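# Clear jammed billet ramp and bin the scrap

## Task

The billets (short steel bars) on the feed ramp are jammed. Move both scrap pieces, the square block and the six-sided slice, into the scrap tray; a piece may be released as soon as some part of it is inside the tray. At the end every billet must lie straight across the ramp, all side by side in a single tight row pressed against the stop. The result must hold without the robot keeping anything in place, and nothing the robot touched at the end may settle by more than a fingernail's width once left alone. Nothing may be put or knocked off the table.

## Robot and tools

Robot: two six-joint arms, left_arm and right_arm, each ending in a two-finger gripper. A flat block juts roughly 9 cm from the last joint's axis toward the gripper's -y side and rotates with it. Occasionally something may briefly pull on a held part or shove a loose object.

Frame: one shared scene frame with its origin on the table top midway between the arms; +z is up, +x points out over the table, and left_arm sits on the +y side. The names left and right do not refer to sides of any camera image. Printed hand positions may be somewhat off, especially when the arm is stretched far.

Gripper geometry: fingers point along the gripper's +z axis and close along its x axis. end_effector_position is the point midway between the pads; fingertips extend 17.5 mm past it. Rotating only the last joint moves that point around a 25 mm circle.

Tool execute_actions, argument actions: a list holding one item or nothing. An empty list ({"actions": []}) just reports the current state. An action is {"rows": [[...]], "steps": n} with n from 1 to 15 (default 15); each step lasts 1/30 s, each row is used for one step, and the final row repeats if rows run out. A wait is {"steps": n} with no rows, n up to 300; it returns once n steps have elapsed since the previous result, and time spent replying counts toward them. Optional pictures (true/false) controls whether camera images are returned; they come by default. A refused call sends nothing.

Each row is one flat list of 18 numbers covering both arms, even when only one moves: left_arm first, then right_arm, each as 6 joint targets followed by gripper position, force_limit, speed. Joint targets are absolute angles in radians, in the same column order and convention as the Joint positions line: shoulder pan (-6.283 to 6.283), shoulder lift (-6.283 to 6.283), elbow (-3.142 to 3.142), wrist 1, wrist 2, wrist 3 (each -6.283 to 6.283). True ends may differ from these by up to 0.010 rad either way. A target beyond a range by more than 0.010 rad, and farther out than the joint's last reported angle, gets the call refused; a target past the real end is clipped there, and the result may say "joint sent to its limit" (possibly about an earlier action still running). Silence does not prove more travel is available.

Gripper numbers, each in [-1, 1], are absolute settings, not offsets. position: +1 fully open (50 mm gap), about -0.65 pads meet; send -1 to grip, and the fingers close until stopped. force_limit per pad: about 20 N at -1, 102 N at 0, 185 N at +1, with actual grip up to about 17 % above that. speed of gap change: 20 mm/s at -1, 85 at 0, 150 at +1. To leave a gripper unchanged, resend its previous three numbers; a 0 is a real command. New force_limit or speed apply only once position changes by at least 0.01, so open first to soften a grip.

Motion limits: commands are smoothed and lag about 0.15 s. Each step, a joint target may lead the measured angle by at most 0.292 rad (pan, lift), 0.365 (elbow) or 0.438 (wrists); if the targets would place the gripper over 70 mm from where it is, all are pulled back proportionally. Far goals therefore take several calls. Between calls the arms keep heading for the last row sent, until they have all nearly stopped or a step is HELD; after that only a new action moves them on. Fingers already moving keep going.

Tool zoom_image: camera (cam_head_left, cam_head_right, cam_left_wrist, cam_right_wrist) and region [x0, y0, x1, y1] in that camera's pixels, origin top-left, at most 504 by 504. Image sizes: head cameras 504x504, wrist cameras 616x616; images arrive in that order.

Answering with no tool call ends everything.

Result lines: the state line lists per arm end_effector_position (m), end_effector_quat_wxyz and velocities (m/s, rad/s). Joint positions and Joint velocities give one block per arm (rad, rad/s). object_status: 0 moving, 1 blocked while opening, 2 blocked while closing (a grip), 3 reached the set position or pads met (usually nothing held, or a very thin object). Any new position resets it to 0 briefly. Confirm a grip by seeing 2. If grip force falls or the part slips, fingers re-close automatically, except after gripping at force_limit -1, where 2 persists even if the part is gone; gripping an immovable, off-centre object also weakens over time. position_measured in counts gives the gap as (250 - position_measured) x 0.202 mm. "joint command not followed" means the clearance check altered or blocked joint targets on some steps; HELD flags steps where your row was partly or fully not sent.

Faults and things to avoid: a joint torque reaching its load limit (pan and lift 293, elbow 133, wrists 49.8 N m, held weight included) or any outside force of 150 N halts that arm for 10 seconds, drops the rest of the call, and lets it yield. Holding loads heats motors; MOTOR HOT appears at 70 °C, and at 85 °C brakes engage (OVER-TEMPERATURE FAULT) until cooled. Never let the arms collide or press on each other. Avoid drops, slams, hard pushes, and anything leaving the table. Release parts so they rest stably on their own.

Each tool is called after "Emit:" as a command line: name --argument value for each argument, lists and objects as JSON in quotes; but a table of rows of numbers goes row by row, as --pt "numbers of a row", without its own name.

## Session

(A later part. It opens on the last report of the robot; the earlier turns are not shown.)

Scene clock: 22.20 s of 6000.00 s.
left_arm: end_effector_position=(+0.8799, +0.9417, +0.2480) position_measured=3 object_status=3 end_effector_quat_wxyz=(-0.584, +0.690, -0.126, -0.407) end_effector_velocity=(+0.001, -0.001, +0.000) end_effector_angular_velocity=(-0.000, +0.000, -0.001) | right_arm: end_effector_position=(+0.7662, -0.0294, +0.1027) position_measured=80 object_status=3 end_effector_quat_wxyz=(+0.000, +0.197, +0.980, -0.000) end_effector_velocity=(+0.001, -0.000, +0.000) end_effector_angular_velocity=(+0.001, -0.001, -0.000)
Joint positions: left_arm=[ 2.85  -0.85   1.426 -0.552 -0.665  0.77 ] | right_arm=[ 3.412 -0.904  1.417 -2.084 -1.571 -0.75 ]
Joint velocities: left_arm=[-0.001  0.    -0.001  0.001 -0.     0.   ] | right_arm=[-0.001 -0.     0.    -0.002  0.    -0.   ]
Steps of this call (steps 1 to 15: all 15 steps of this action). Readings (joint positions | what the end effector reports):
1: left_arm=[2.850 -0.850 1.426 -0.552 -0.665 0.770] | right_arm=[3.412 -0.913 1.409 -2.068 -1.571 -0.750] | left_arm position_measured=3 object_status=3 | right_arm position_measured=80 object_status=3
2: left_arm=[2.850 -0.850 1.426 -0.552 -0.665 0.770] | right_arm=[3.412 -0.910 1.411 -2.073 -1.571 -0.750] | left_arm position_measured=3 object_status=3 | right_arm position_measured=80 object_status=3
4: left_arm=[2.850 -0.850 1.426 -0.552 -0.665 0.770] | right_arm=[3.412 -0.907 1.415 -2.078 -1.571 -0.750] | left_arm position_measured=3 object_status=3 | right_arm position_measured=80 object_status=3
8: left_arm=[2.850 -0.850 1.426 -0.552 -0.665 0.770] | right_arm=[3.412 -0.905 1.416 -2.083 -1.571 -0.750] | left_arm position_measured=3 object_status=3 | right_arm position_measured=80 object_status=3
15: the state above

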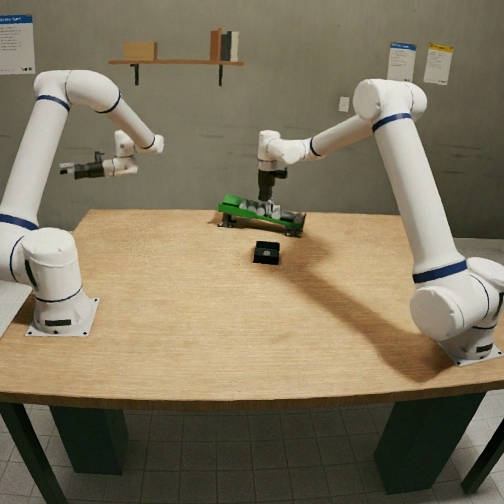

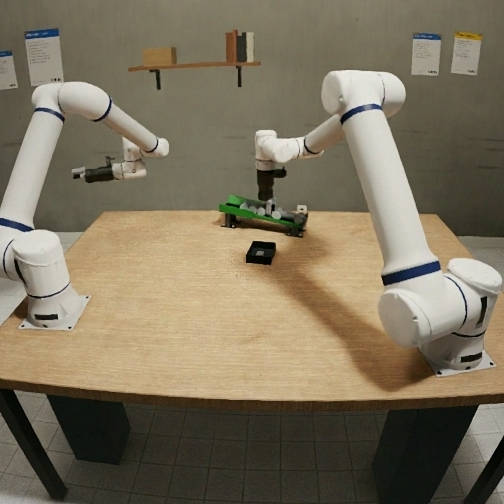

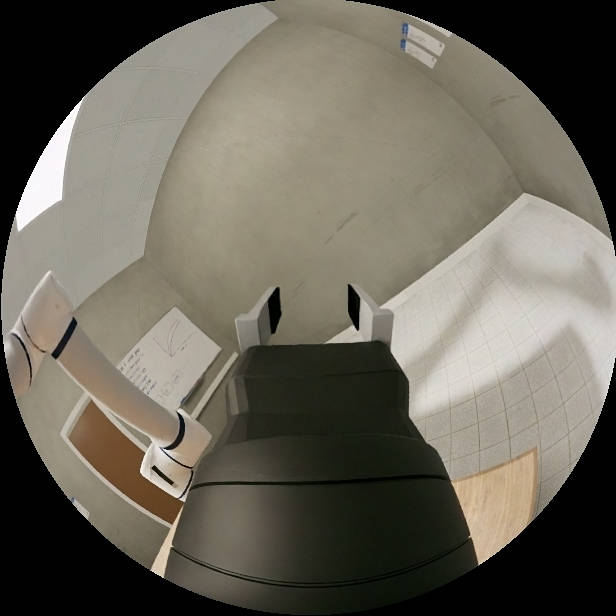

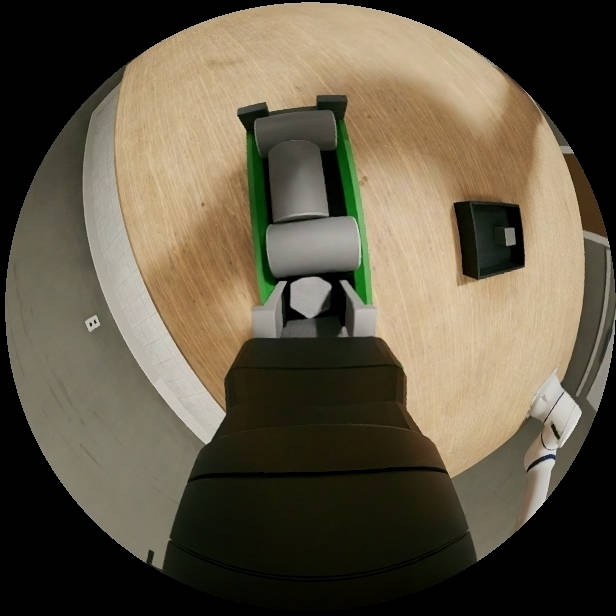

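3 mm lower, grip, lift.

Emit:
execute_actions --actions '[{"rows":[[2.85,-0.85,1.426,-0.552,-0.665,0.77,1,0,0,3.4118,-0.9014,1.4188,-2.0884,-1.571,-0.75,0.48,0,0]],"steps":8}]' --pictures false

Emit:
execute_actions --actions '[{"rows":[[2.85,-0.85,1.426,-0.552,-0.665,0.77,1,0,0,3.4118,-0.9014,1.4188,-2.0884,-1.571,-0.75,-1,0,-0.7]]}]' --pictures false

Emit:
execute_actions --actions '[{"rows":[[2.85,-0.85,1.426,-0.552,-0.665,0.77,1,0,0,3.4133,-0.906,1.410,-2.075,-1.571,-0.75,-1,0,-0.7]]}]' --pictures false

Emit:
execute_actions --actions '[{"rows":[[2.85,-0.85,1.426,-0.552,-0.665,0.77,1,0,0,3.4133,-0.9182,1.3983,-2.0511,-1.571,-0.75,-1,0,-0.7]]}]'

Scene clock: 26.43 s of 6000.00 s.
left_arm: end_effector_position=(+0.8799, +0.9417, +0.2480) position_measured=3 object_status=3 end_effector_quat_wxyz=(-0.584, +0.690, -0.126, -0.407) end_effector_velocity=(-0.000, +0.001, -0.001) end_effector_angular_velocity=(+0.000, -0.000, +0.001) | right_arm: end_effector_position=(+0.7661, -0.0294, +0.0998) position_measured=80 object_status=3 end_effector_quat_wxyz=(+0.000, +0.197, +0.980, -0.000) end_effector_velocity=(+0.001, -0.000, -0.001) end_effector_angular_velocity=(+0.000, -0.002, -0.001)
Joint positions: left_arm=[ 2.85  -0.85   1.426 -0.552 -0.665  0.77 ] | right_arm=[ 3.412 -0.902  1.419 -2.088 -1.571 -0.75 ]
Joint velocities: left_arm=[ 0.001  0.     0.001 -0.001  0.    -0.   ] | right_arm=[-0.001  0.001  0.001 -0.004 -0.     0.   ]
Steps of this call (steps 1 to 15: the robot went on to your last target; steps 16 to 90: nothing new was sent; then 0.97 s passed at rest; steps 91 to 98: all 8 steps of this action). Readings (joint positions | what the end effector reports):
91: left_arm=[2.850 -0.850 1.426 -0.552 -0.665 0.770] | right_arm=[3.412 -0.904 1.417 -2.084 -1.571 -0.750] | left_arm position_measured=3 object_status=3 | right_arm position_measured=80 object_status=3
92: left_arm=[2.850 -0.850 1.426 -0.552 -0.665 0.770] | right_arm=[3.412 -0.903 1.417 -2.085 -1.571 -0.750] | left_arm position_measured=3 object_status=3 | right_arm position_measured=80 object_status=3
94: left_arm=[2.850 -0.850 1.426 -0.552 -0.665 0.770] | right_arm=[3.412 -0.902 1.418 -2.087 -1.571 -0.750] | left_arm position_measured=3 object_status=3 | right_arm position_measured=80 object_status=3
98: the state above

Scene clock: 26.93 s of 6000.00 s.
left_arm: end_effector_position=(+0.8799, +0.9417, +0.2480) position_measured=3 object_status=3 end_effector_quat_wxyz=(-0.584, +0.690, -0.126, -0.407) end_effector_velocity=(+0.001, -0.001, +0.000) end_effector_angular_velocity=(-0.000, -0.002, -0.001) | right_arm: end_effector_position=(+0.7661, -0.0294, +0.0996) position_measured=111 object_status=2 end_effector_quat_wxyz=(+0.000, +0.197, +0.980, -0.000) end_effector_velocity=(-0.000, -0.002, -0.002) end_effector_angular_velocity=(-0.002, +0.003, -0.001)
Joint positions: left_arm=[ 2.85  -0.85   1.426 -0.552 -0.665  0.77 ] | right_arm=[ 3.412 -0.901  1.419 -2.088 -1.571 -0.75 ]
Joint velocities: left_arm=[-0.001 -0.    -0.001 -0.001 -0.    -0.001] | right_arm=[-0.001  0.002  0.001  0.001 -0.     0.   ]
Steps of this call (steps 1 to 15: all 15 steps of this action). Readings (joint positions | what the end effector reports):
1: left_arm=[2.850 -0.850 1.426 -0.552 -0.665 0.770] | right_arm=[3.412 -0.902 1.419 -2.088 -1.571 -0.750] | left_arm position_measured=3 object_status=3 | right_arm position_measured=84 object_status=0
2: left_arm=[2.850 -0.850 1.426 -0.552 -0.665 0.770] | right_arm=[3.412 -0.902 1.419 -2.088 -1.571 -0.750] | left_arm position_measured=3 object_status=3 | right_arm position_measured=91 object_status=0
4: left_arm=[2.850 -0.850 1.426 -0.552 -0.665 0.770] | right_arm=[3.412 -0.901 1.419 -2.088 -1.571 -0.750] | left_arm position_measured=3 object_status=3 | right_arm position_measured=103 object_status=0
8: left_arm=[2.850 -0.850 1.426 -0.552 -0.665 0.770] | right_arm=[3.412 -0.901 1.419 -2.088 -1.571 -0.750] | left_arm position_measured=3 object_status=3 | right_arm position_measured=111 object_status=0
15: the state above

Scene clock: 27.43 s of 6000.00 s.
left_arm: end_effector_position=(+0.8799, +0.9417, +0.2480) position_measured=3 object_status=3 end_effector_quat_wxyz=(-0.584, +0.690, -0.126, -0.407) end_effector_velocity=(-0.000, +0.001, +0.000) end_effector_angular_velocity=(-0.000, +0.001, +0.001) | right_arm: end_effector_position=(+0.7667, -0.0276, +0.1079) position_measured=111 object_status=2 end_effector_quat_wxyz=(+0.000, +0.196, +0.981, -0.000) end_effector_velocity=(-0.001, +0.002, +0.002) end_effector_angular_velocity=(+0.001, -0.002, +0.003)
Joint positions: left_arm=[ 2.85  -0.85   1.426 -0.552 -0.665  0.77 ] | right_arm=[ 3.413 -0.906  1.41  -2.075 -1.571 -0.75 ]
Joint velocities: left_arm=[ 0.001 -0.001  0.001  0.     0.     0.001] | right_arm=[ 0.002 -0.002 -0.001  0.001 -0.    -0.001]
Steps of this call (steps 1 to 15: all 15 steps of this action). Readings (joint positions | what the end effector reports):
1: left_arm=[2.850 -0.850 1.426 -0.552 -0.665 0.770] | right_arm=[3.412 -0.901 1.419 -2.088 -1.571 -0.750] | left_arm position_measured=3 object_status=3 | right_arm position_measured=111 object_status=2
2: left_arm=[2.850 -0.850 1.426 -0.552 -0.665 0.770] | right_arm=[3.412 -0.902 1.417 -2.085 -1.571 -0.750] | left_arm position_measured=3 object_status=3 | right_arm position_measured=111 object_status=2
4: left_arm=[2.850 -0.850 1.426 -0.552 -0.665 0.770] | right_arm=[3.413 -0.904 1.413 -2.080 -1.571 -0.750] | left_arm position_measured=3 object_status=3 | right_arm position_measured=111 object_status=2
8: left_arm=[2.850 -0.850 1.426 -0.552 -0.665 0.770] | right_arm=[3.413 -0.905 1.411 -2.076 -1.571 -0.750] | left_arm position_measured=3 object_status=3 | right_arm position_measured=111 object_status=2
15: the state above

Scene clock: 27.93 s of 6000.00 s.
left_arm: end_effector_position=(+0.8799, +0.9417, +0.2480) position_measured=3 object_status=3 end_effector_quat_wxyz=(-0.584, +0.690, -0.126, -0.407) end_effector_velocity=(+0.000, -0.001, +0.000) end_effector_angular_velocity=(+0.001, +0.002, -0.001) | right_arm: end_effector_position=(+0.7671, -0.0273, +0.1245) position_measured=111 object_status=2 end_effector_quat_wxyz=(+0.000, +0.196, +0.981, -0.000) end_effector_velocity=(+0.001, -0.001, +0.002) end_effector_angular_velocity=(+0.000, -0.002, -0.001)
Joint positions: left_arm=[ 2.85  -0.85   1.426 -0.552 -0.665  0.77 ] | right_arm=[ 3.413 -0.918  1.398 -2.051 -1.571 -0.75 ]
Joint velocities: left_arm=[-0.002  0.001 -0.001  0.003 -0.    -0.   ] | right_arm=[-0.001 -0.001 -0.002  0.002 -0.     0.001]
Steps of this call (steps 1 to 15: all 15 steps of this action). Readings (joint positions | what the end effector reports):
1: left_arm=[2.850 -0.850 1.426 -0.552 -0.665 0.770] | right_arm=[3.413 -0.906 1.410 -2.074 -1.571 -0.750] | left_arm position_measured=3 object_status=3 | right_arm position_measured=111 object_status=2
2: left_arm=[2.850 -0.850 1.426 -0.552 -0.665 0.770] | right_arm=[3.413 -0.909 1.407 -2.067 -1.571 -0.750] | left_arm position_measured=3 object_status=3 | right_arm position_measured=111 object_status=2
4: left_arm=[2.850 -0.850 1.426 -0.552 -0.665 0.770] | right_arm=[3.413 -0.914 1.402 -2.060 -1.571 -0.750] | left_arm position_measured=3 object_status=3 | right_arm position_measured=111 object_status=2
8: left_arm=[2.850 -0.850 1.426 -0.552 -0.665 0.770] | right_arm=[3.413 -0.917 1.399 -2.053 -1.571 -0.750] | left_arm position_measured=3 object_status=3 | right_arm position_measured=111 object_status=2
15: the state above

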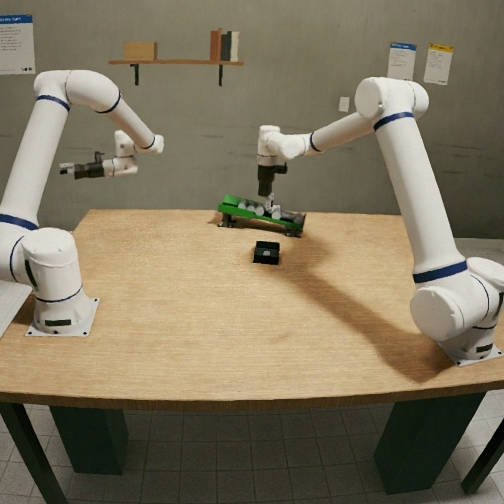

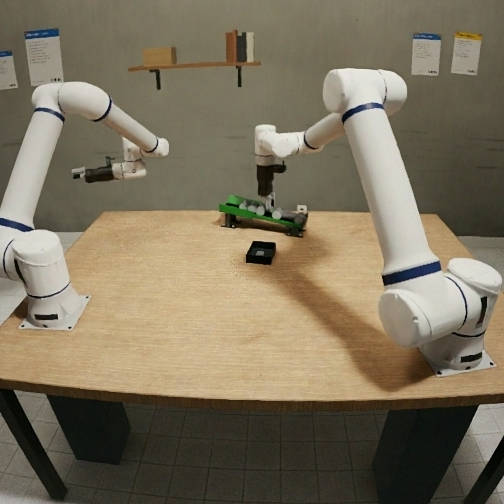

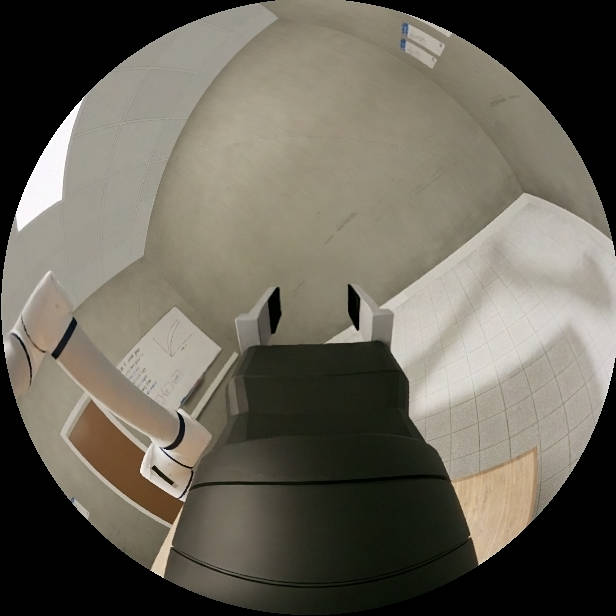

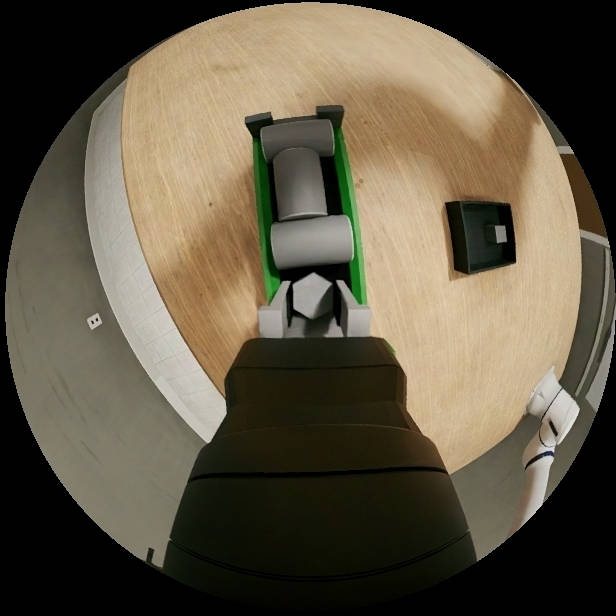

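Emit:
execute_actions --actions '[{"rows":[[2.85,-0.85,1.426,-0.552,-0.665,0.77,1,0,0,3.4093,-0.9286,1.4044,-2.0468,-1.571,-0.75,-1,0,-0.7]]}]' --pictures false

Emit:
execute_actions --actions '[{"rows":[[2.85,-0.85,1.426,-0.552,-0.665,0.77,1,0,0,3.4043,-0.941,1.4143,-2.0443,-1.571,-0.75,-1,0,-0.7]]}]' --pictures false

Emit:
execute_actions --actions '[{"rows":[[2.85,-0.85,1.426,-0.552,-0.665,0.77,1,0,0,3.4043,-0.97,1.385,-1.986,-1.571,-0.75,-1,0,-0.7]],"steps":8}]' --pictures false

Emit:
execute_actions --actions '[{"rows":[[2.85,-0.85,1.426,-0.552,-0.665,0.77,1,0,0,3.575,-1.18,1.75,-2.141,-1.571,-0.78,-1,0,-0.7]]}]' --pictures false

Emit:
execute_actions --actions '[{"rows":[[2.85,-0.85,1.426,-0.552,-0.665,0.77,1,0,0,3.575,-1.0953,1.8033,-2.279,-1.571,-0.78,-1,0,-0.7]]}]'

Scene clock: 37.80 s of 6000.00 s.
left_arm: end_effector_position=(+0.8799, +0.9417, +0.2480) position_measured=3 object_status=3 end_effector_quat_wxyz=(-0.584, +0.690, -0.126, -0.407) end_effector_velocity=(+0.000, +0.001, -0.000) end_effector_angular_velocity=(+0.000, -0.002, +0.001) | right_arm: end_effector_position=(+0.7657, -0.0322, +0.1306) position_measured=111 object_status=2 end_effector_quat_wxyz=(+0.000, +0.198, +0.980, -0.000) end_effector_velocity=(+0.000, -0.000, +0.002) end_effector_angular_velocity=(-0.000, -0.001, +0.000)
Joint positions: left_arm=[ 2.85  -0.85   1.426 -0.552 -0.665  0.77 ] | right_arm=[ 3.409 -0.929  1.404 -2.047 -1.571 -0.75 ]
Joint velocities: left_arm=[ 0.001  0.    -0.001 -0.001  0.    -0.001] | right_arm=[-0.    -0.002 -0.     0.001 -0.001 -0.001]
Steps of this call (steps 1 to 15: the robot went on to your last target; steps 16 to 90: nothing new was sent; then 6.37 s passed at rest; steps 91 to 105: all 15 steps of this action). Readings (joint positions | what the end effector reports):
91: left_arm=[2.850 -0.850 1.426 -0.552 -0.665 0.770] | right_arm=[3.413 -0.919 1.398 -2.051 -1.571 -0.750] | left_arm position_measured=3 object_status=3 | right_arm position_measured=111 object_status=2
92: left_arm=[2.850 -0.850 1.426 -0.552 -0.665 0.770] | right_arm=[3.412 -0.921 1.400 -2.050 -1.571 -0.750] | left_arm position_measured=3 object_status=3 | right_arm position_measured=111 object_status=2
94: left_arm=[2.850 -0.850 1.426 -0.552 -0.665 0.770] | right_arm=[3.411 -0.925 1.402 -2.048 -1.571 -0.750] | left_arm position_measured=3 object_status=3 | right_arm position_measured=111 object_status=2
98: left_arm=[2.850 -0.850 1.426 -0.552 -0.665 0.770] | right_arm=[3.410 -0.928 1.404 -2.047 -1.571 -0.750] | left_arm position_measured=3 object_status=3 | right_arm position_measured=111 object_status=2
105: the state above

Scene clock: 38.30 s of 6000.00 s.
left_arm: end_effector_position=(+0.8799, +0.9417, +0.2480) position_measured=3 object_status=3 end_effector_quat_wxyz=(-0.584, +0.690, -0.126, -0.407) end_effector_velocity=(+0.000, -0.001, -0.000) end_effector_angular_velocity=(-0.000, +0.000, -0.001) | right_arm: end_effector_position=(+0.7634, -0.0385, +0.1364) position_measured=111 object_status=2 end_effector_quat_wxyz=(+0.000, +0.201, +0.980, -0.000) end_effector_velocity=(+0.000, -0.001, +0.000) end_effector_angular_velocity=(+0.000, -0.000, -0.001)
Joint positions: left_arm=[ 2.85  -0.85   1.426 -0.552 -0.665  0.77 ] | right_arm=[ 3.404 -0.941  1.414 -2.044 -1.571 -0.75 ]
Joint velocities: left_arm=[-0.001  0.    -0.    -0.     0.     0.001] | right_arm=[-0.001 -0.001  0.001 -0.     0.     0.   ]
Steps of this call (steps 1 to 15: all 15 steps of this action). Readings (joint positions | what the end effector reports):
1: left_arm=[2.850 -0.850 1.426 -0.552 -0.665 0.770] | right_arm=[3.409 -0.929 1.405 -2.047 -1.571 -0.750] | left_arm position_measured=3 object_status=3 | right_arm position_measured=111 object_status=2
2: left_arm=[2.850 -0.850 1.426 -0.552 -0.665 0.770] | right_arm=[3.408 -0.932 1.408 -2.046 -1.571 -0.750] | left_arm position_measured=3 object_status=3 | right_arm position_measured=111 object_status=2
4: left_arm=[2.850 -0.850 1.426 -0.552 -0.665 0.770] | right_arm=[3.406 -0.937 1.411 -2.045 -1.571 -0.750] | left_arm position_measured=3 object_status=3 | right_arm position_measured=111 object_status=2
8: left_arm=[2.850 -0.850 1.426 -0.552 -0.665 0.770] | right_arm=[3.405 -0.940 1.413 -2.044 -1.571 -0.750] | left_arm position_measured=3 object_status=3 | right_arm position_measured=111 object_status=2
15: the state above

Scene clock: 38.57 s of 6000.00 s.
left_arm: end_effector_position=(+0.8799, +0.9417, +0.2480) position_measured=3 object_status=3 end_effector_quat_wxyz=(-0.584, +0.690, -0.126, -0.407) end_effector_velocity=(+0.000, -0.001, -0.001) end_effector_angular_velocity=(+0.000, +0.002, -0.001) | right_arm: end_effector_position=(+0.7633, -0.0387, +0.1734) position_measured=111 object_status=2 end_effector_quat_wxyz=(+0.000, +0.201, +0.980, -0.000) end_effector_velocity=(-0.003, +0.000, +0.031) end_effector_angular_velocity=(-0.002, +0.007, +0.001)
Joint positions: left_arm=[ 2.85  -0.85   1.426 -0.552 -0.665  0.77 ] | right_arm=[ 3.404 -0.968  1.388 -1.991 -1.571 -0.75 ]
Joint velocities: left_arm=[-0.001  0.001  0.     0.001 -0.001  0.   ] | right_arm=[ 0.001 -0.023 -0.024  0.053  0.001 -0.   ]
Steps of this call (steps 1 to 8: all 8 steps of this action). Readings (joint positions | what the end effector reports):
1: left_arm=[2.850 -0.850 1.426 -0.552 -0.665 0.770] | right_arm=[3.404 -0.942 1.413 -2.042 -1.571 -0.750] | left_arm position_measured=3 object_status=3 | right_arm position_measured=111 object_status=2
2: left_arm=[2.850 -0.850 1.426 -0.552 -0.665 0.770] | right_arm=[3.404 -0.949 1.408 -2.025 -1.571 -0.750] | left_arm position_measured=3 object_status=3 | right_arm position_measured=111 object_status=2
4: left_arm=[2.850 -0.850 1.426 -0.552 -0.665 0.770] | right_arm=[3.404 -0.961 1.394 -2.006 -1.571 -0.750] | left_arm position_measured=3 object_status=3 | right_arm position_measured=111 object_status=2
8: the state above

Scene clock: 39.07 s of 6000.00 s.
left_arm: end_effector_position=(+0.8799, +0.9417, +0.2480) position_measured=3 object_status=3 end_effector_quat_wxyz=(-0.584, +0.690, -0.126, -0.407) end_effector_velocity=(+0.000, -0.000, +0.000) end_effector_angular_velocity=(+0.001, +0.000, -0.001) | right_arm: end_effector_position=(+0.5513, +0.0060, +0.1622) position_measured=111 object_status=2 end_effector_quat_wxyz=(+0.000, +0.110, +0.994, -0.000) end_effector_velocity=(-0.200, +0.013, -0.014) end_effector_angular_velocity=(+0.006, -0.010, +0.172)
Joint positions: left_arm=[ 2.85  -0.85   1.426 -0.552 -0.665  0.77 ] | right_arm=[ 3.561 -1.162  1.719 -2.128 -1.571 -0.777]
Joint velocities: left_arm=[-0.     0.    -0.001  0.001  0.    -0.001] | right_arm=[ 0.145 -0.185  0.309 -0.135 -0.    -0.027]
Steps of this call (steps 1 to 15: all 15 steps of this action). Readings (joint positions | what the end effector reports):
1: left_arm=[2.850 -0.850 1.426 -0.552 -0.665 0.770] | right_arm=[3.406 -0.970 1.390 -1.991 -1.571 -0.750] | left_arm position_measured=3 object_status=3 | right_arm position_measured=111 object_status=2
2: left_arm=[2.850 -0.850 1.426 -0.552 -0.665 0.770] | right_arm=[3.416 -0.984 1.414 -2.001 -1.571 -0.752] | left_arm position_measured=3 object_status=3 | right_arm position_measured=111 object_status=2
4: left_arm=[2.850 -0.850 1.426 -0.552 -0.665 0.770] | right_arm=[3.441 -1.014 1.465 -2.022 -1.571 -0.756] | left_arm position_measured=3 object_status=3 | right_arm position_measured=111 object_status=2
8: left_arm=[2.850 -0.850 1.426 -0.552 -0.665 0.770] | right_arm=[3.488 -1.072 1.565 -2.064 -1.571 -0.765] | left_arm position_measured=3 object_status=3 | right_arm position_measured=111 object_status=2
15: the state above

Scene clock: 39.57 s of 6000.00 s.
left_arm: end_effector_position=(+0.8799, +0.9417, +0.2480) position_measured=3 object_status=3 end_effector_quat_wxyz=(-0.584, +0.690, -0.126, -0.407) end_effector_velocity=(-0.000, +0.001, +0.000) end_effector_angular_velocity=(-0.000, +0.001, +0.001) | right_arm: end_effector_position=(+0.5317, +0.0071, +0.0760) position_measured=111 object_status=2 end_effector_quat_wxyz=(+0.000, +0.102, +0.995, -0.000) end_effector_velocity=(-0.003, +0.000, -0.009) end_effector_angular_velocity=(-0.001, +0.001, +0.003)
Joint positions: left_arm=[ 2.85  -0.85   1.426 -0.552 -0.665  0.77 ] | right_arm=[ 3.575 -1.096  1.803 -2.278 -1.571 -0.78 ]
Joint velocities: left_arm=[ 0.001 -0.    -0.     0.001  0.     0.001] | right_arm=[ 0.002  0.008  0.008 -0.014  0.    -0.001]
Steps of this call (steps 1 to 15: all 15 steps of this action). Readings (joint positions | what the end effector reports):
1: left_arm=[2.850 -0.850 1.426 -0.552 -0.665 0.770] | right_arm=[3.565 -1.165 1.729 -2.136 -1.571 -0.778] | left_arm position_measured=3 object_status=3 | right_arm position_measured=111 object_status=2
2: left_arm=[2.850 -0.850 1.426 -0.552 -0.665 0.770] | right_arm=[3.567 -1.153 1.742 -2.167 -1.571 -0.779] | left_arm position_measured=3 object_status=3 | right_arm position_measured=111 object_status=2
4: left_arm=[2.850 -0.850 1.426 -0.552 -0.665 0.770] | right_arm=[3.570 -1.124 1.773 -2.217 -1.571 -0.779] | left_arm position_measured=3 object_status=3 | right_arm position_measured=111 object_status=2
8: left_arm=[2.850 -0.850 1.426 -0.552 -0.665 0.770] | right_arm=[3.574 -1.103 1.795 -2.264 -1.571 -0.780] | left_arm position_measured=3 object_status=3 | right_arm position_measured=111 object_status=2
15: the state above

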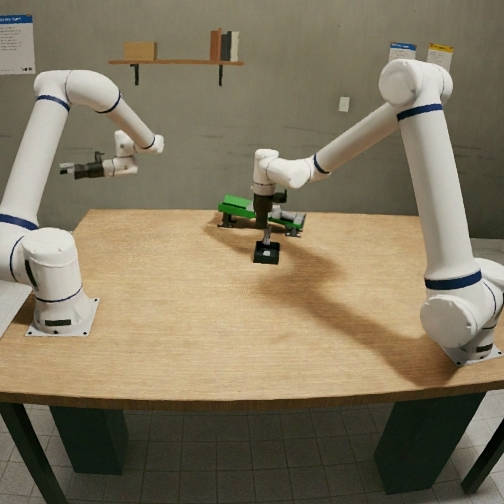

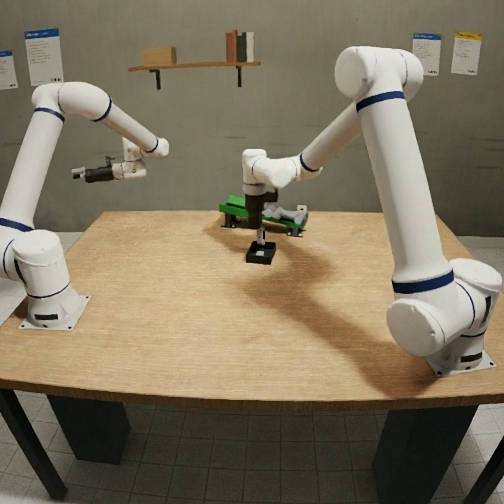

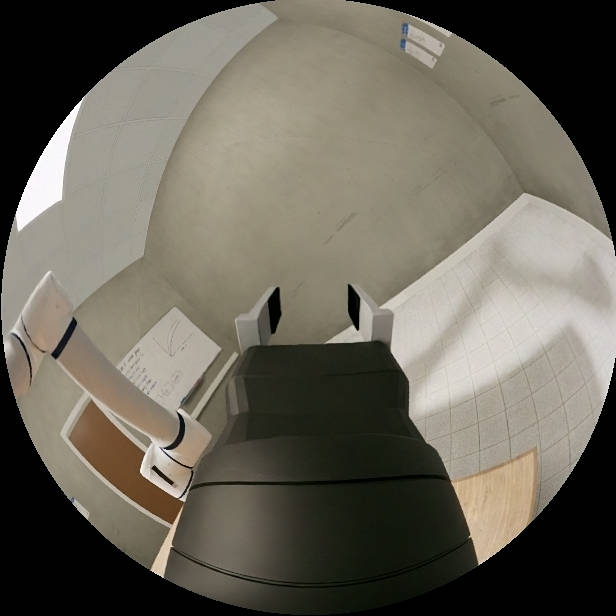

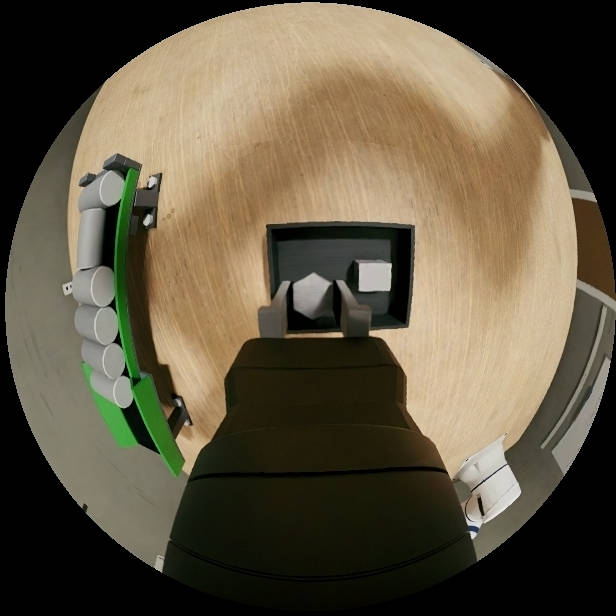

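Emit:
execute_actions --actions '[{"rows":[[2.85,-0.85,1.426,-0.552,-0.665,0.77,1,0,0,3.575,-1.0535,1.83,-2.3475,-1.571,-0.78,-1,0,-0.7]]}]' --pictures false

Emit:
execute_actions --actions '[{"rows":[[2.85,-0.85,1.426,-0.552,-0.665,0.77,1,0,0,3.575,-1.0535,1.83,-2.3475,-1.571,-0.78,0.54,0,0]],"steps":8}]' --pictures false

Emit:
execute_actions --actions '[{"rows":[[2.85,-0.85,1.426,-0.552,-0.665,0.77,1,0,0,3.575,-1.19,1.75,-2.131,-1.571,-0.78,0.54,0,0]],"steps":12}]' --pictures false

Emit:
execute_actions --actions '[{"rows":[[2.85,-0.85,1.426,-0.552,-0.665,0.77,1,0,0,3.3448,-1.0328,1.5416,-2.0798,-1.571,-0.933,0.85,0,0]]}]' --pictures false

Emit:
execute_actions --actions '[{"steps":15}]'

Emit:
zoom_image --camera "cam_right_wrist" --region '[230,190,400,350]'

Emit:
zoom_image --camera "cam_head_right" --region '[240,170,320,240]'

Scene clock: 48.87 s of 6000.00 s.
left_arm: end_effector_position=(+0.8799, +0.9417, +0.2480) position_measured=3 object_status=3 end_effector_quat_wxyz=(-0.584, +0.690, -0.126, -0.407) end_effector_velocity=(+0.001, -0.000, +0.000) end_effector_angular_velocity=(-0.001, -0.002, +0.000) | right_arm: end_effector_position=(+0.5286, +0.0052, +0.0349) position_measured=111 object_status=2 end_effector_quat_wxyz=(+0.000, +0.101, +0.995, +0.000) end_effector_velocity=(-0.001, -0.001, -0.006) end_effector_angular_velocity=(-0.003, +0.004, -0.001)
Joint positions: left_arm=[ 2.85  -0.85   1.426 -0.552 -0.665  0.77 ] | right_arm=[ 3.575 -1.054  1.829 -2.347 -1.571 -0.78 ]
Joint velocities: left_arm=[-0.     0.    -0.002 -0.001 -0.     0.001] | right_arm=[-0.001  0.006  0.003 -0.004 -0.001  0.   ]
Steps of this call (steps 1 to 15: the robot went on to your last target; steps 16 to 90: nothing new was sent; then 5.80 s passed at rest; steps 91 to 105: all 15 steps of this action). Readings (joint positions | what the end effector reports):
91: left_arm=[2.850 -0.850 1.426 -0.552 -0.665 0.770] | right_arm=[3.575 -1.094 1.804 -2.282 -1.571 -0.780] | left_arm position_measured=3 object_status=3 | right_arm position_measured=111 object_status=2
92: left_arm=[2.850 -0.850 1.426 -0.552 -0.665 0.770] | right_arm=[3.575 -1.084 1.810 -2.301 -1.571 -0.780] | left_arm position_measured=3 object_status=3 | right_arm position_measured=111 object_status=2
94: left_arm=[2.850 -0.850 1.426 -0.552 -0.665 0.770] | right_arm=[3.575 -1.067 1.822 -2.324 -1.571 -0.780] | left_arm position_measured=3 object_status=3 | right_arm position_measured=111 object_status=2
98: left_arm=[2.850 -0.850 1.426 -0.552 -0.665 0.770] | right_arm=[3.575 -1.057 1.828 -2.342 -1.571 -0.780] | left_arm position_measured=3 object_status=3 | right_arm position_measured=111 object_status=2
105: the state above

Scene clock: 49.13 s of 6000.00 s.
left_arm: end_effector_position=(+0.8799, +0.9417, +0.2480) position_measured=3 object_status=3 end_effector_quat_wxyz=(-0.584, +0.690, -0.126, -0.407) end_effector_velocity=(-0.000, -0.000, -0.000) end_effector_angular_velocity=(+0.000, -0.002, -0.000) | right_arm: end_effector_position=(+0.5281, +0.0048, +0.0338) position_measured=72 object_status=0 end_effector_quat_wxyz=(-0.000, +0.101, +0.995, -0.000) end_effector_velocity=(+0.002, +0.001, +0.003) end_effector_angular_velocity=(+0.004, -0.004, +0.000)
Joint positions: left_arm=[ 2.85  -0.85   1.426 -0.552 -0.665  0.77 ] | right_arm=[ 3.575 -1.053  1.83  -2.347 -1.571 -0.78 ]
Joint velocities: left_arm=[-0.    -0.     0.    -0.001  0.    -0.001] | right_arm=[-0.    -0.001 -0.003 -0.001  0.001 -0.001]
Steps of this call (steps 1 to 8: all 8 steps of this action). Readings (joint positions | what the end effector reports):
1: left_arm=[2.850 -0.850 1.426 -0.552 -0.665 0.770] | right_arm=[3.575 -1.054 1.830 -2.347 -1.571 -0.780] | left_arm position_measured=3 object_status=3 | right_arm position_measured=103 object_status=0
2: left_arm=[2.850 -0.850 1.426 -0.552 -0.665 0.770] | right_arm=[3.575 -1.053 1.831 -2.347 -1.571 -0.780] | left_arm position_measured=3 object_status=3 | right_arm position_measured=89 object_status=0
4: left_arm=[2.850 -0.850 1.426 -0.552 -0.665 0.770] | right_arm=[3.575 -1.053 1.831 -2.347 -1.571 -0.780] | left_arm position_measured=3 object_status=3 | right_arm position_measured=72 object_status=0
8: the state above

Scene clock: 49.53 s of 6000.00 s.
left_arm: end_effector_position=(+0.8799, +0.9417, +0.2480) position_measured=3 object_status=3 end_effector_quat_wxyz=(-0.584, +0.690, -0.126, -0.407) end_effector_velocity=(-0.001, +0.001, -0.000) end_effector_angular_velocity=(+0.000, -0.000, +0.002) | right_arm: end_effector_position=(+0.5294, +0.0056, +0.1610) position_measured=72 object_status=3 end_effector_quat_wxyz=(+0.000, +0.102, +0.995, -0.000) end_effector_velocity=(-0.005, -0.003, +0.063) end_effector_angular_velocity=(-0.001, +0.000, +0.001)
Joint positions: left_arm=[ 2.85  -0.85   1.426 -0.552 -0.665  0.77 ] | right_arm=[ 3.575 -1.184  1.754 -2.141 -1.571 -0.78 ]
Joint velocities: left_arm=[ 0.001 -0.     0.001 -0.    -0.    -0.001] | right_arm=[ 0.001 -0.063 -0.037  0.101 -0.001 -0.   ]
Steps of this call (steps 1 to 12: all 12 steps of this action). Readings (joint positions | what the end effector reports):
1: left_arm=[2.850 -0.850 1.426 -0.552 -0.665 0.770] | right_arm=[3.575 -1.056 1.829 -2.343 -1.571 -0.780] | left_arm position_measured=3 object_status=3 | right_arm position_measured=72 object_status=0
2: left_arm=[2.850 -0.850 1.426 -0.552 -0.665 0.770] | right_arm=[3.575 -1.071 1.822 -2.314 -1.571 -0.780] | left_arm position_measured=3 object_status=3 | right_arm position_measured=72 object_status=0
4: left_arm=[2.850 -0.850 1.426 -0.552 -0.665 0.770] | right_arm=[3.575 -1.107 1.797 -2.263 -1.571 -0.780] | left_arm position_measured=3 object_status=3 | right_arm position_measured=72 object_status=3
8: left_arm=[2.850 -0.850 1.426 -0.552 -0.665 0.770] | right_arm=[3.575 -1.166 1.764 -2.171 -1.571 -0.780] | left_arm position_measured=3 object_status=3 | right_arm position_measured=72 object_status=3
12: the state above

Scene clock: 50.03 s of 6000.00 s.
left_arm: end_effector_position=(+0.8799, +0.9417, +0.2480) position_measured=3 object_status=3 end_effector_quat_wxyz=(-0.584, +0.690, -0.126, -0.407) end_effector_velocity=(+0.000, +0.000, -0.000) end_effector_angular_velocity=(-0.000, -0.001, +0.001) | right_arm: end_effector_position=(+0.7263, -0.0962, +0.1513) position_measured=25 object_status=3 end_effector_quat_wxyz=(+0.000, +0.136, +0.991, -0.000) end_effector_velocity=(+0.195, -0.139, -0.019) end_effector_angular_velocity=(-0.000, +0.004, -0.074)
Joint positions: left_arm=[ 2.85  -0.85   1.426 -0.552 -0.665  0.77 ] | right_arm=[ 3.366 -1.047  1.561 -2.085 -1.571 -0.919]
Joint velocities: left_arm=[ 0.001  0.    -0.    -0.001 -0.    -0.   ] | right_arm=[-0.22   0.147 -0.201  0.058  0.001 -0.146]
Steps of this call (steps 1 to 15: all 15 steps of this action). Readings (joint positions | what the end effector reports):
1: left_arm=[2.850 -0.850 1.426 -0.552 -0.665 0.770] | right_arm=[3.572 -1.184 1.751 -2.138 -1.571 -0.782] | left_arm position_measured=3 object_status=3 | right_arm position_measured=64 object_status=0
2: left_arm=[2.850 -0.850 1.426 -0.552 -0.665 0.770] | right_arm=[3.556 -1.173 1.735 -2.133 -1.570 -0.794] | left_arm position_measured=3 object_status=3 | right_arm position_measured=50 object_status=0
4: left_arm=[2.850 -0.850 1.426 -0.552 -0.665 0.770] | right_arm=[3.524 -1.152 1.706 -2.126 -1.571 -0.814] | left_arm position_measured=3 object_status=3 | right_arm position_measured=27 object_status=0
8: left_arm=[2.850 -0.850 1.426 -0.552 -0.665 0.770] | right_arm=[3.463 -1.111 1.650 -2.110 -1.571 -0.855] | left_arm position_measured=3 object_status=3 | right_arm position_measured=25 object_status=0
15: the state above

Scene clock: 50.53 s of 6000.00 s.
left_arm: end_effector_position=(+0.8799, +0.9417, +0.2480) position_measured=3 object_status=3 end_effector_quat_wxyz=(-0.584, +0.690, -0.126, -0.407) end_effector_velocity=(+0.000, -0.000, +0.000) end_effector_angular_velocity=(+0.000, -0.002, -0.000) | right_arm: end_effector_position=(+0.7451, -0.1098, +0.1497) position_measured=25 object_status=3 end_effector_quat_wxyz=(+0.000, +0.140, +0.990, -0.000) end_effector_velocity=(+0.001, -0.001, -0.000) end_effector_angular_velocity=(+0.001, +0.001, -0.001)
Joint positions: left_arm=[ 2.85  -0.85   1.426 -0.552 -0.665  0.77 ] | right_arm=[ 3.345 -1.033  1.542 -2.08  -1.571 -0.933]
Joint velocities: left_arm=[-0.     0.    -0.001 -0.001 -0.    -0.001] | right_arm=[-0.001  0.001 -0.001  0.     0.001  0.   ]
Steps of this call (steps 1 to 15: the robot went on to your last target). Readings (joint positions | what the end effector reports):
1: left_arm=[2.850 -0.850 1.426 -0.552 -0.665 0.770] | right_arm=[3.360 -1.043 1.556 -2.084 -1.571 -0.923] | left_arm position_measured=3 object_status=3 | right_arm position_measured=25 object_status=3
2: left_arm=[2.850 -0.850 1.426 -0.552 -0.665 0.770] | right_arm=[3.356 -1.040 1.552 -2.083 -1.571 -0.926] | left_arm position_measured=3 object_status=3 | right_arm position_measured=25 object_status=3
4: left_arm=[2.850 -0.850 1.426 -0.552 -0.665 0.770] | right_arm=[3.350 -1.036 1.547 -2.081 -1.571 -0.929] | left_arm position_measured=3 object_status=3 | right_arm position_measured=25 object_status=3
8: left_arm=[2.850 -0.850 1.426 -0.552 -0.665 0.770] | right_arm=[3.346 -1.034 1.543 -2.080 -1.571 -0.932] | left_arm position_measured=3 object_status=3 | right_arm position_measured=25 object_status=3
15: the state above

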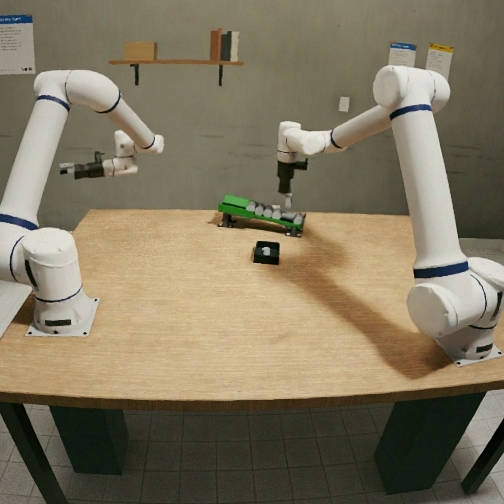

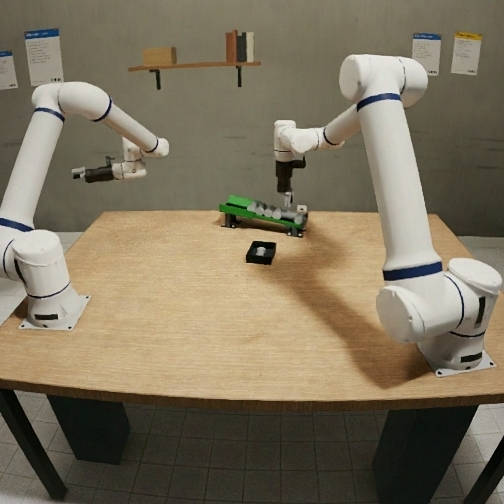

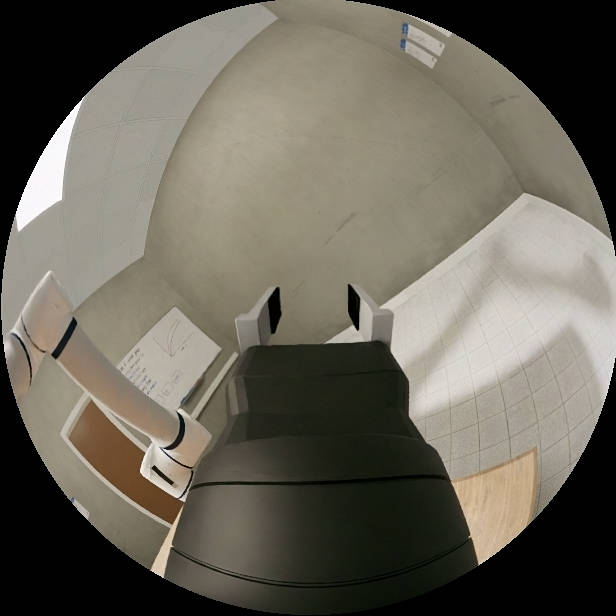

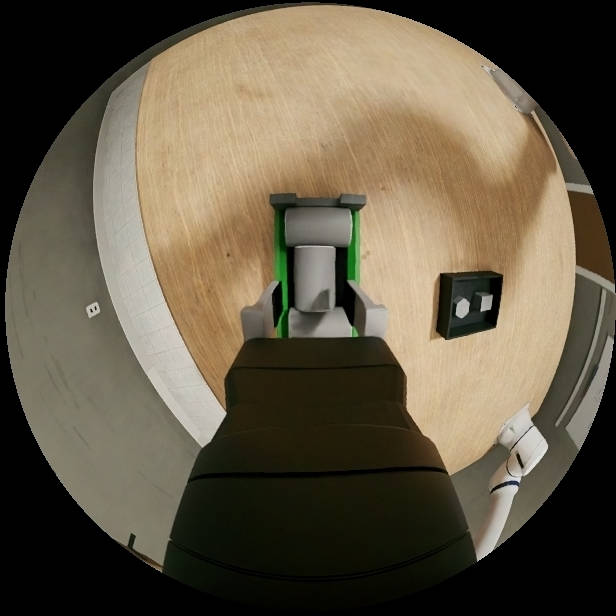

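Region (230, 190, 400, 350) of cam_right_wrist's 616x616 image, scaled by 2.965, with more detail than that image has; it fills the top 474 rows of this view, and the rest is white.

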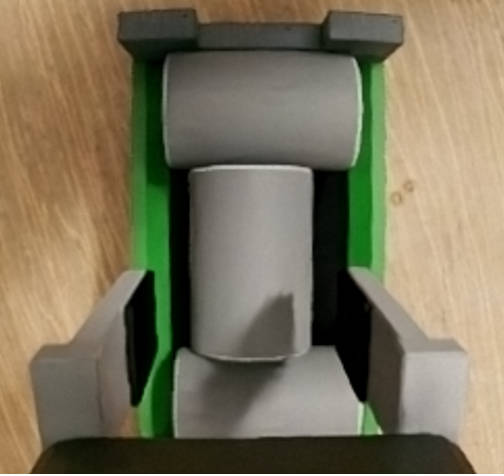

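Region (240, 170, 320, 240) of cam_head_right's 504x504 image, scaled by 6.300, with more detail than that image has; it fills the top 441 rows of this view, and the rest is white.

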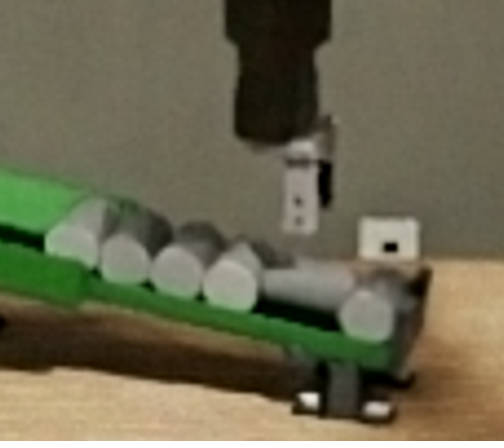

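Emit:
execute_actions --actions '[{"rows":[[2.85,-0.85,1.426,-0.552,-0.665,0.77,1,0,0,3.3455,-0.9929,1.5817,-2.1598,-1.571,-0.933,0.85,0,0]]}]'

Emit:
zoom_image --camera "cam_right_wrist" --region '[230,190,400,350]'

Emit:
zoom_image --camera "cam_head_right" --region '[240,170,320,240]'

Scene clock: 55.50 s of 6000.00 s.
left_arm: end_effector_position=(+0.8799, +0.9417, +0.2480) position_measured=3 object_status=3 end_effector_quat_wxyz=(-0.584, +0.690, -0.126, -0.407) end_effector_velocity=(-0.000, +0.001, +0.001) end_effector_angular_velocity=(+0.001, -0.003, +0.002) | right_arm: end_effector_position=(+0.7422, -0.1104, +0.0982) position_measured=25 object_status=3 end_effector_quat_wxyz=(+0.000, +0.139, +0.990, -0.000) end_effector_velocity=(-0.002, -0.000, -0.005) end_effector_angular_velocity=(+0.000, +0.002, +0.001)
Joint positions: left_arm=[ 2.85  -0.85   1.426 -0.552 -0.665  0.77 ] | right_arm=[ 3.345 -0.993  1.581 -2.159 -1.571 -0.933]
Joint velocities: left_arm=[ 0.002 -0.    -0.     0.    -0.    -0.003] | right_arm=[ 0.     0.003  0.005 -0.006  0.001 -0.001]
Steps of this call (steps 1 to 15: the robot went on to your last target; steps 16 to 90: nothing new was sent; then 1.47 s passed at rest; steps 91 to 105: all 15 steps of this action). Readings (joint positions | what the end effector reports):
91: left_arm=[2.850 -0.850 1.426 -0.552 -0.665 0.770] | right_arm=[3.345 -1.031 1.543 -2.083 -1.571 -0.933] | left_arm position_measured=3 object_status=3 | right_arm position_measured=25 object_status=3
92: left_arm=[2.850 -0.850 1.426 -0.552 -0.665 0.770] | right_arm=[3.345 -1.022 1.551 -2.105 -1.571 -0.933] | left_arm position_measured=3 object_status=3 | right_arm position_measured=25 object_status=3
94: left_arm=[2.850 -0.850 1.426 -0.552 -0.665 0.770] | right_arm=[3.345 -1.005 1.570 -2.132 -1.571 -0.933] | left_arm position_measured=3 object_status=3 | right_arm position_measured=25 object_status=3
98: left_arm=[2.850 -0.850 1.426 -0.552 -0.665 0.770] | right_arm=[3.345 -0.996 1.578 -2.153 -1.571 -0.933] | left_arm position_measured=3 object_status=3 | right_arm position_measured=25 object_status=3
105: the state above

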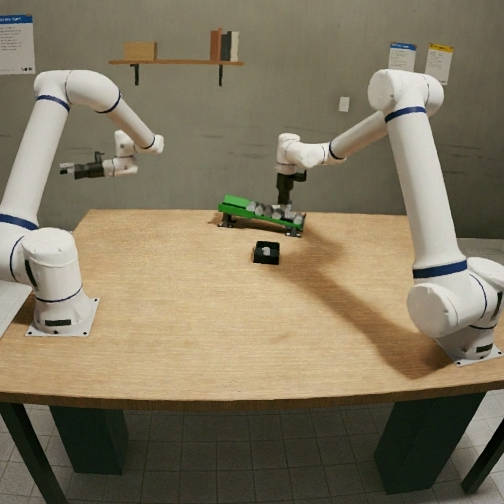

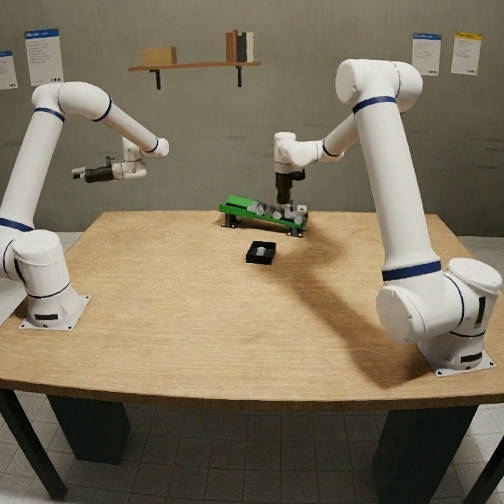

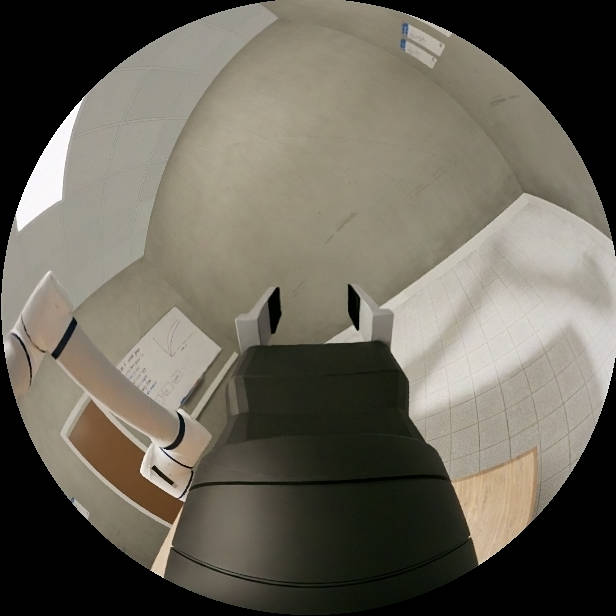

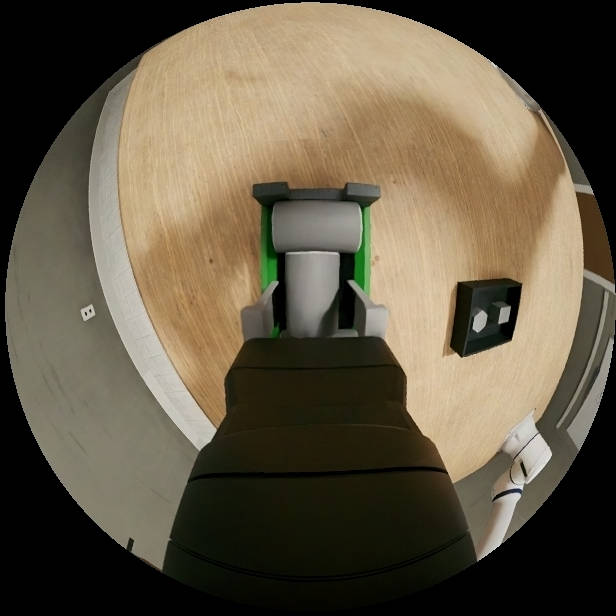

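Region (230, 190, 400, 350) of cam_right_wrist's 616x616 image, scaled by 2.965, with more detail than that image has; it fills the top 474 rows of this view, and the rest is white.

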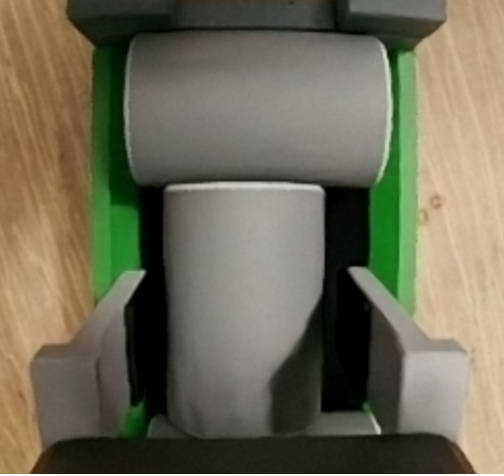

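Region (240, 170, 320, 240) of cam_head_right's 504x504 image, scaled by 6.300, with more detail than that image has; it fills the top 441 rows of this view, and the rest is white.

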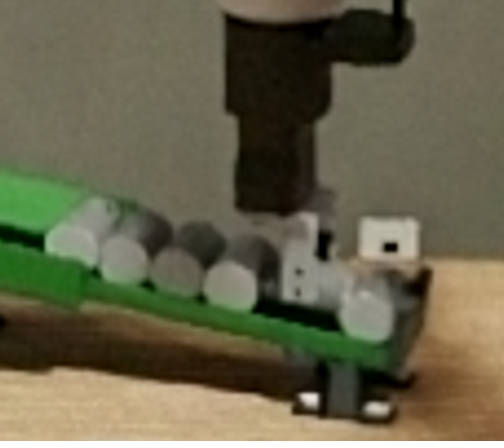

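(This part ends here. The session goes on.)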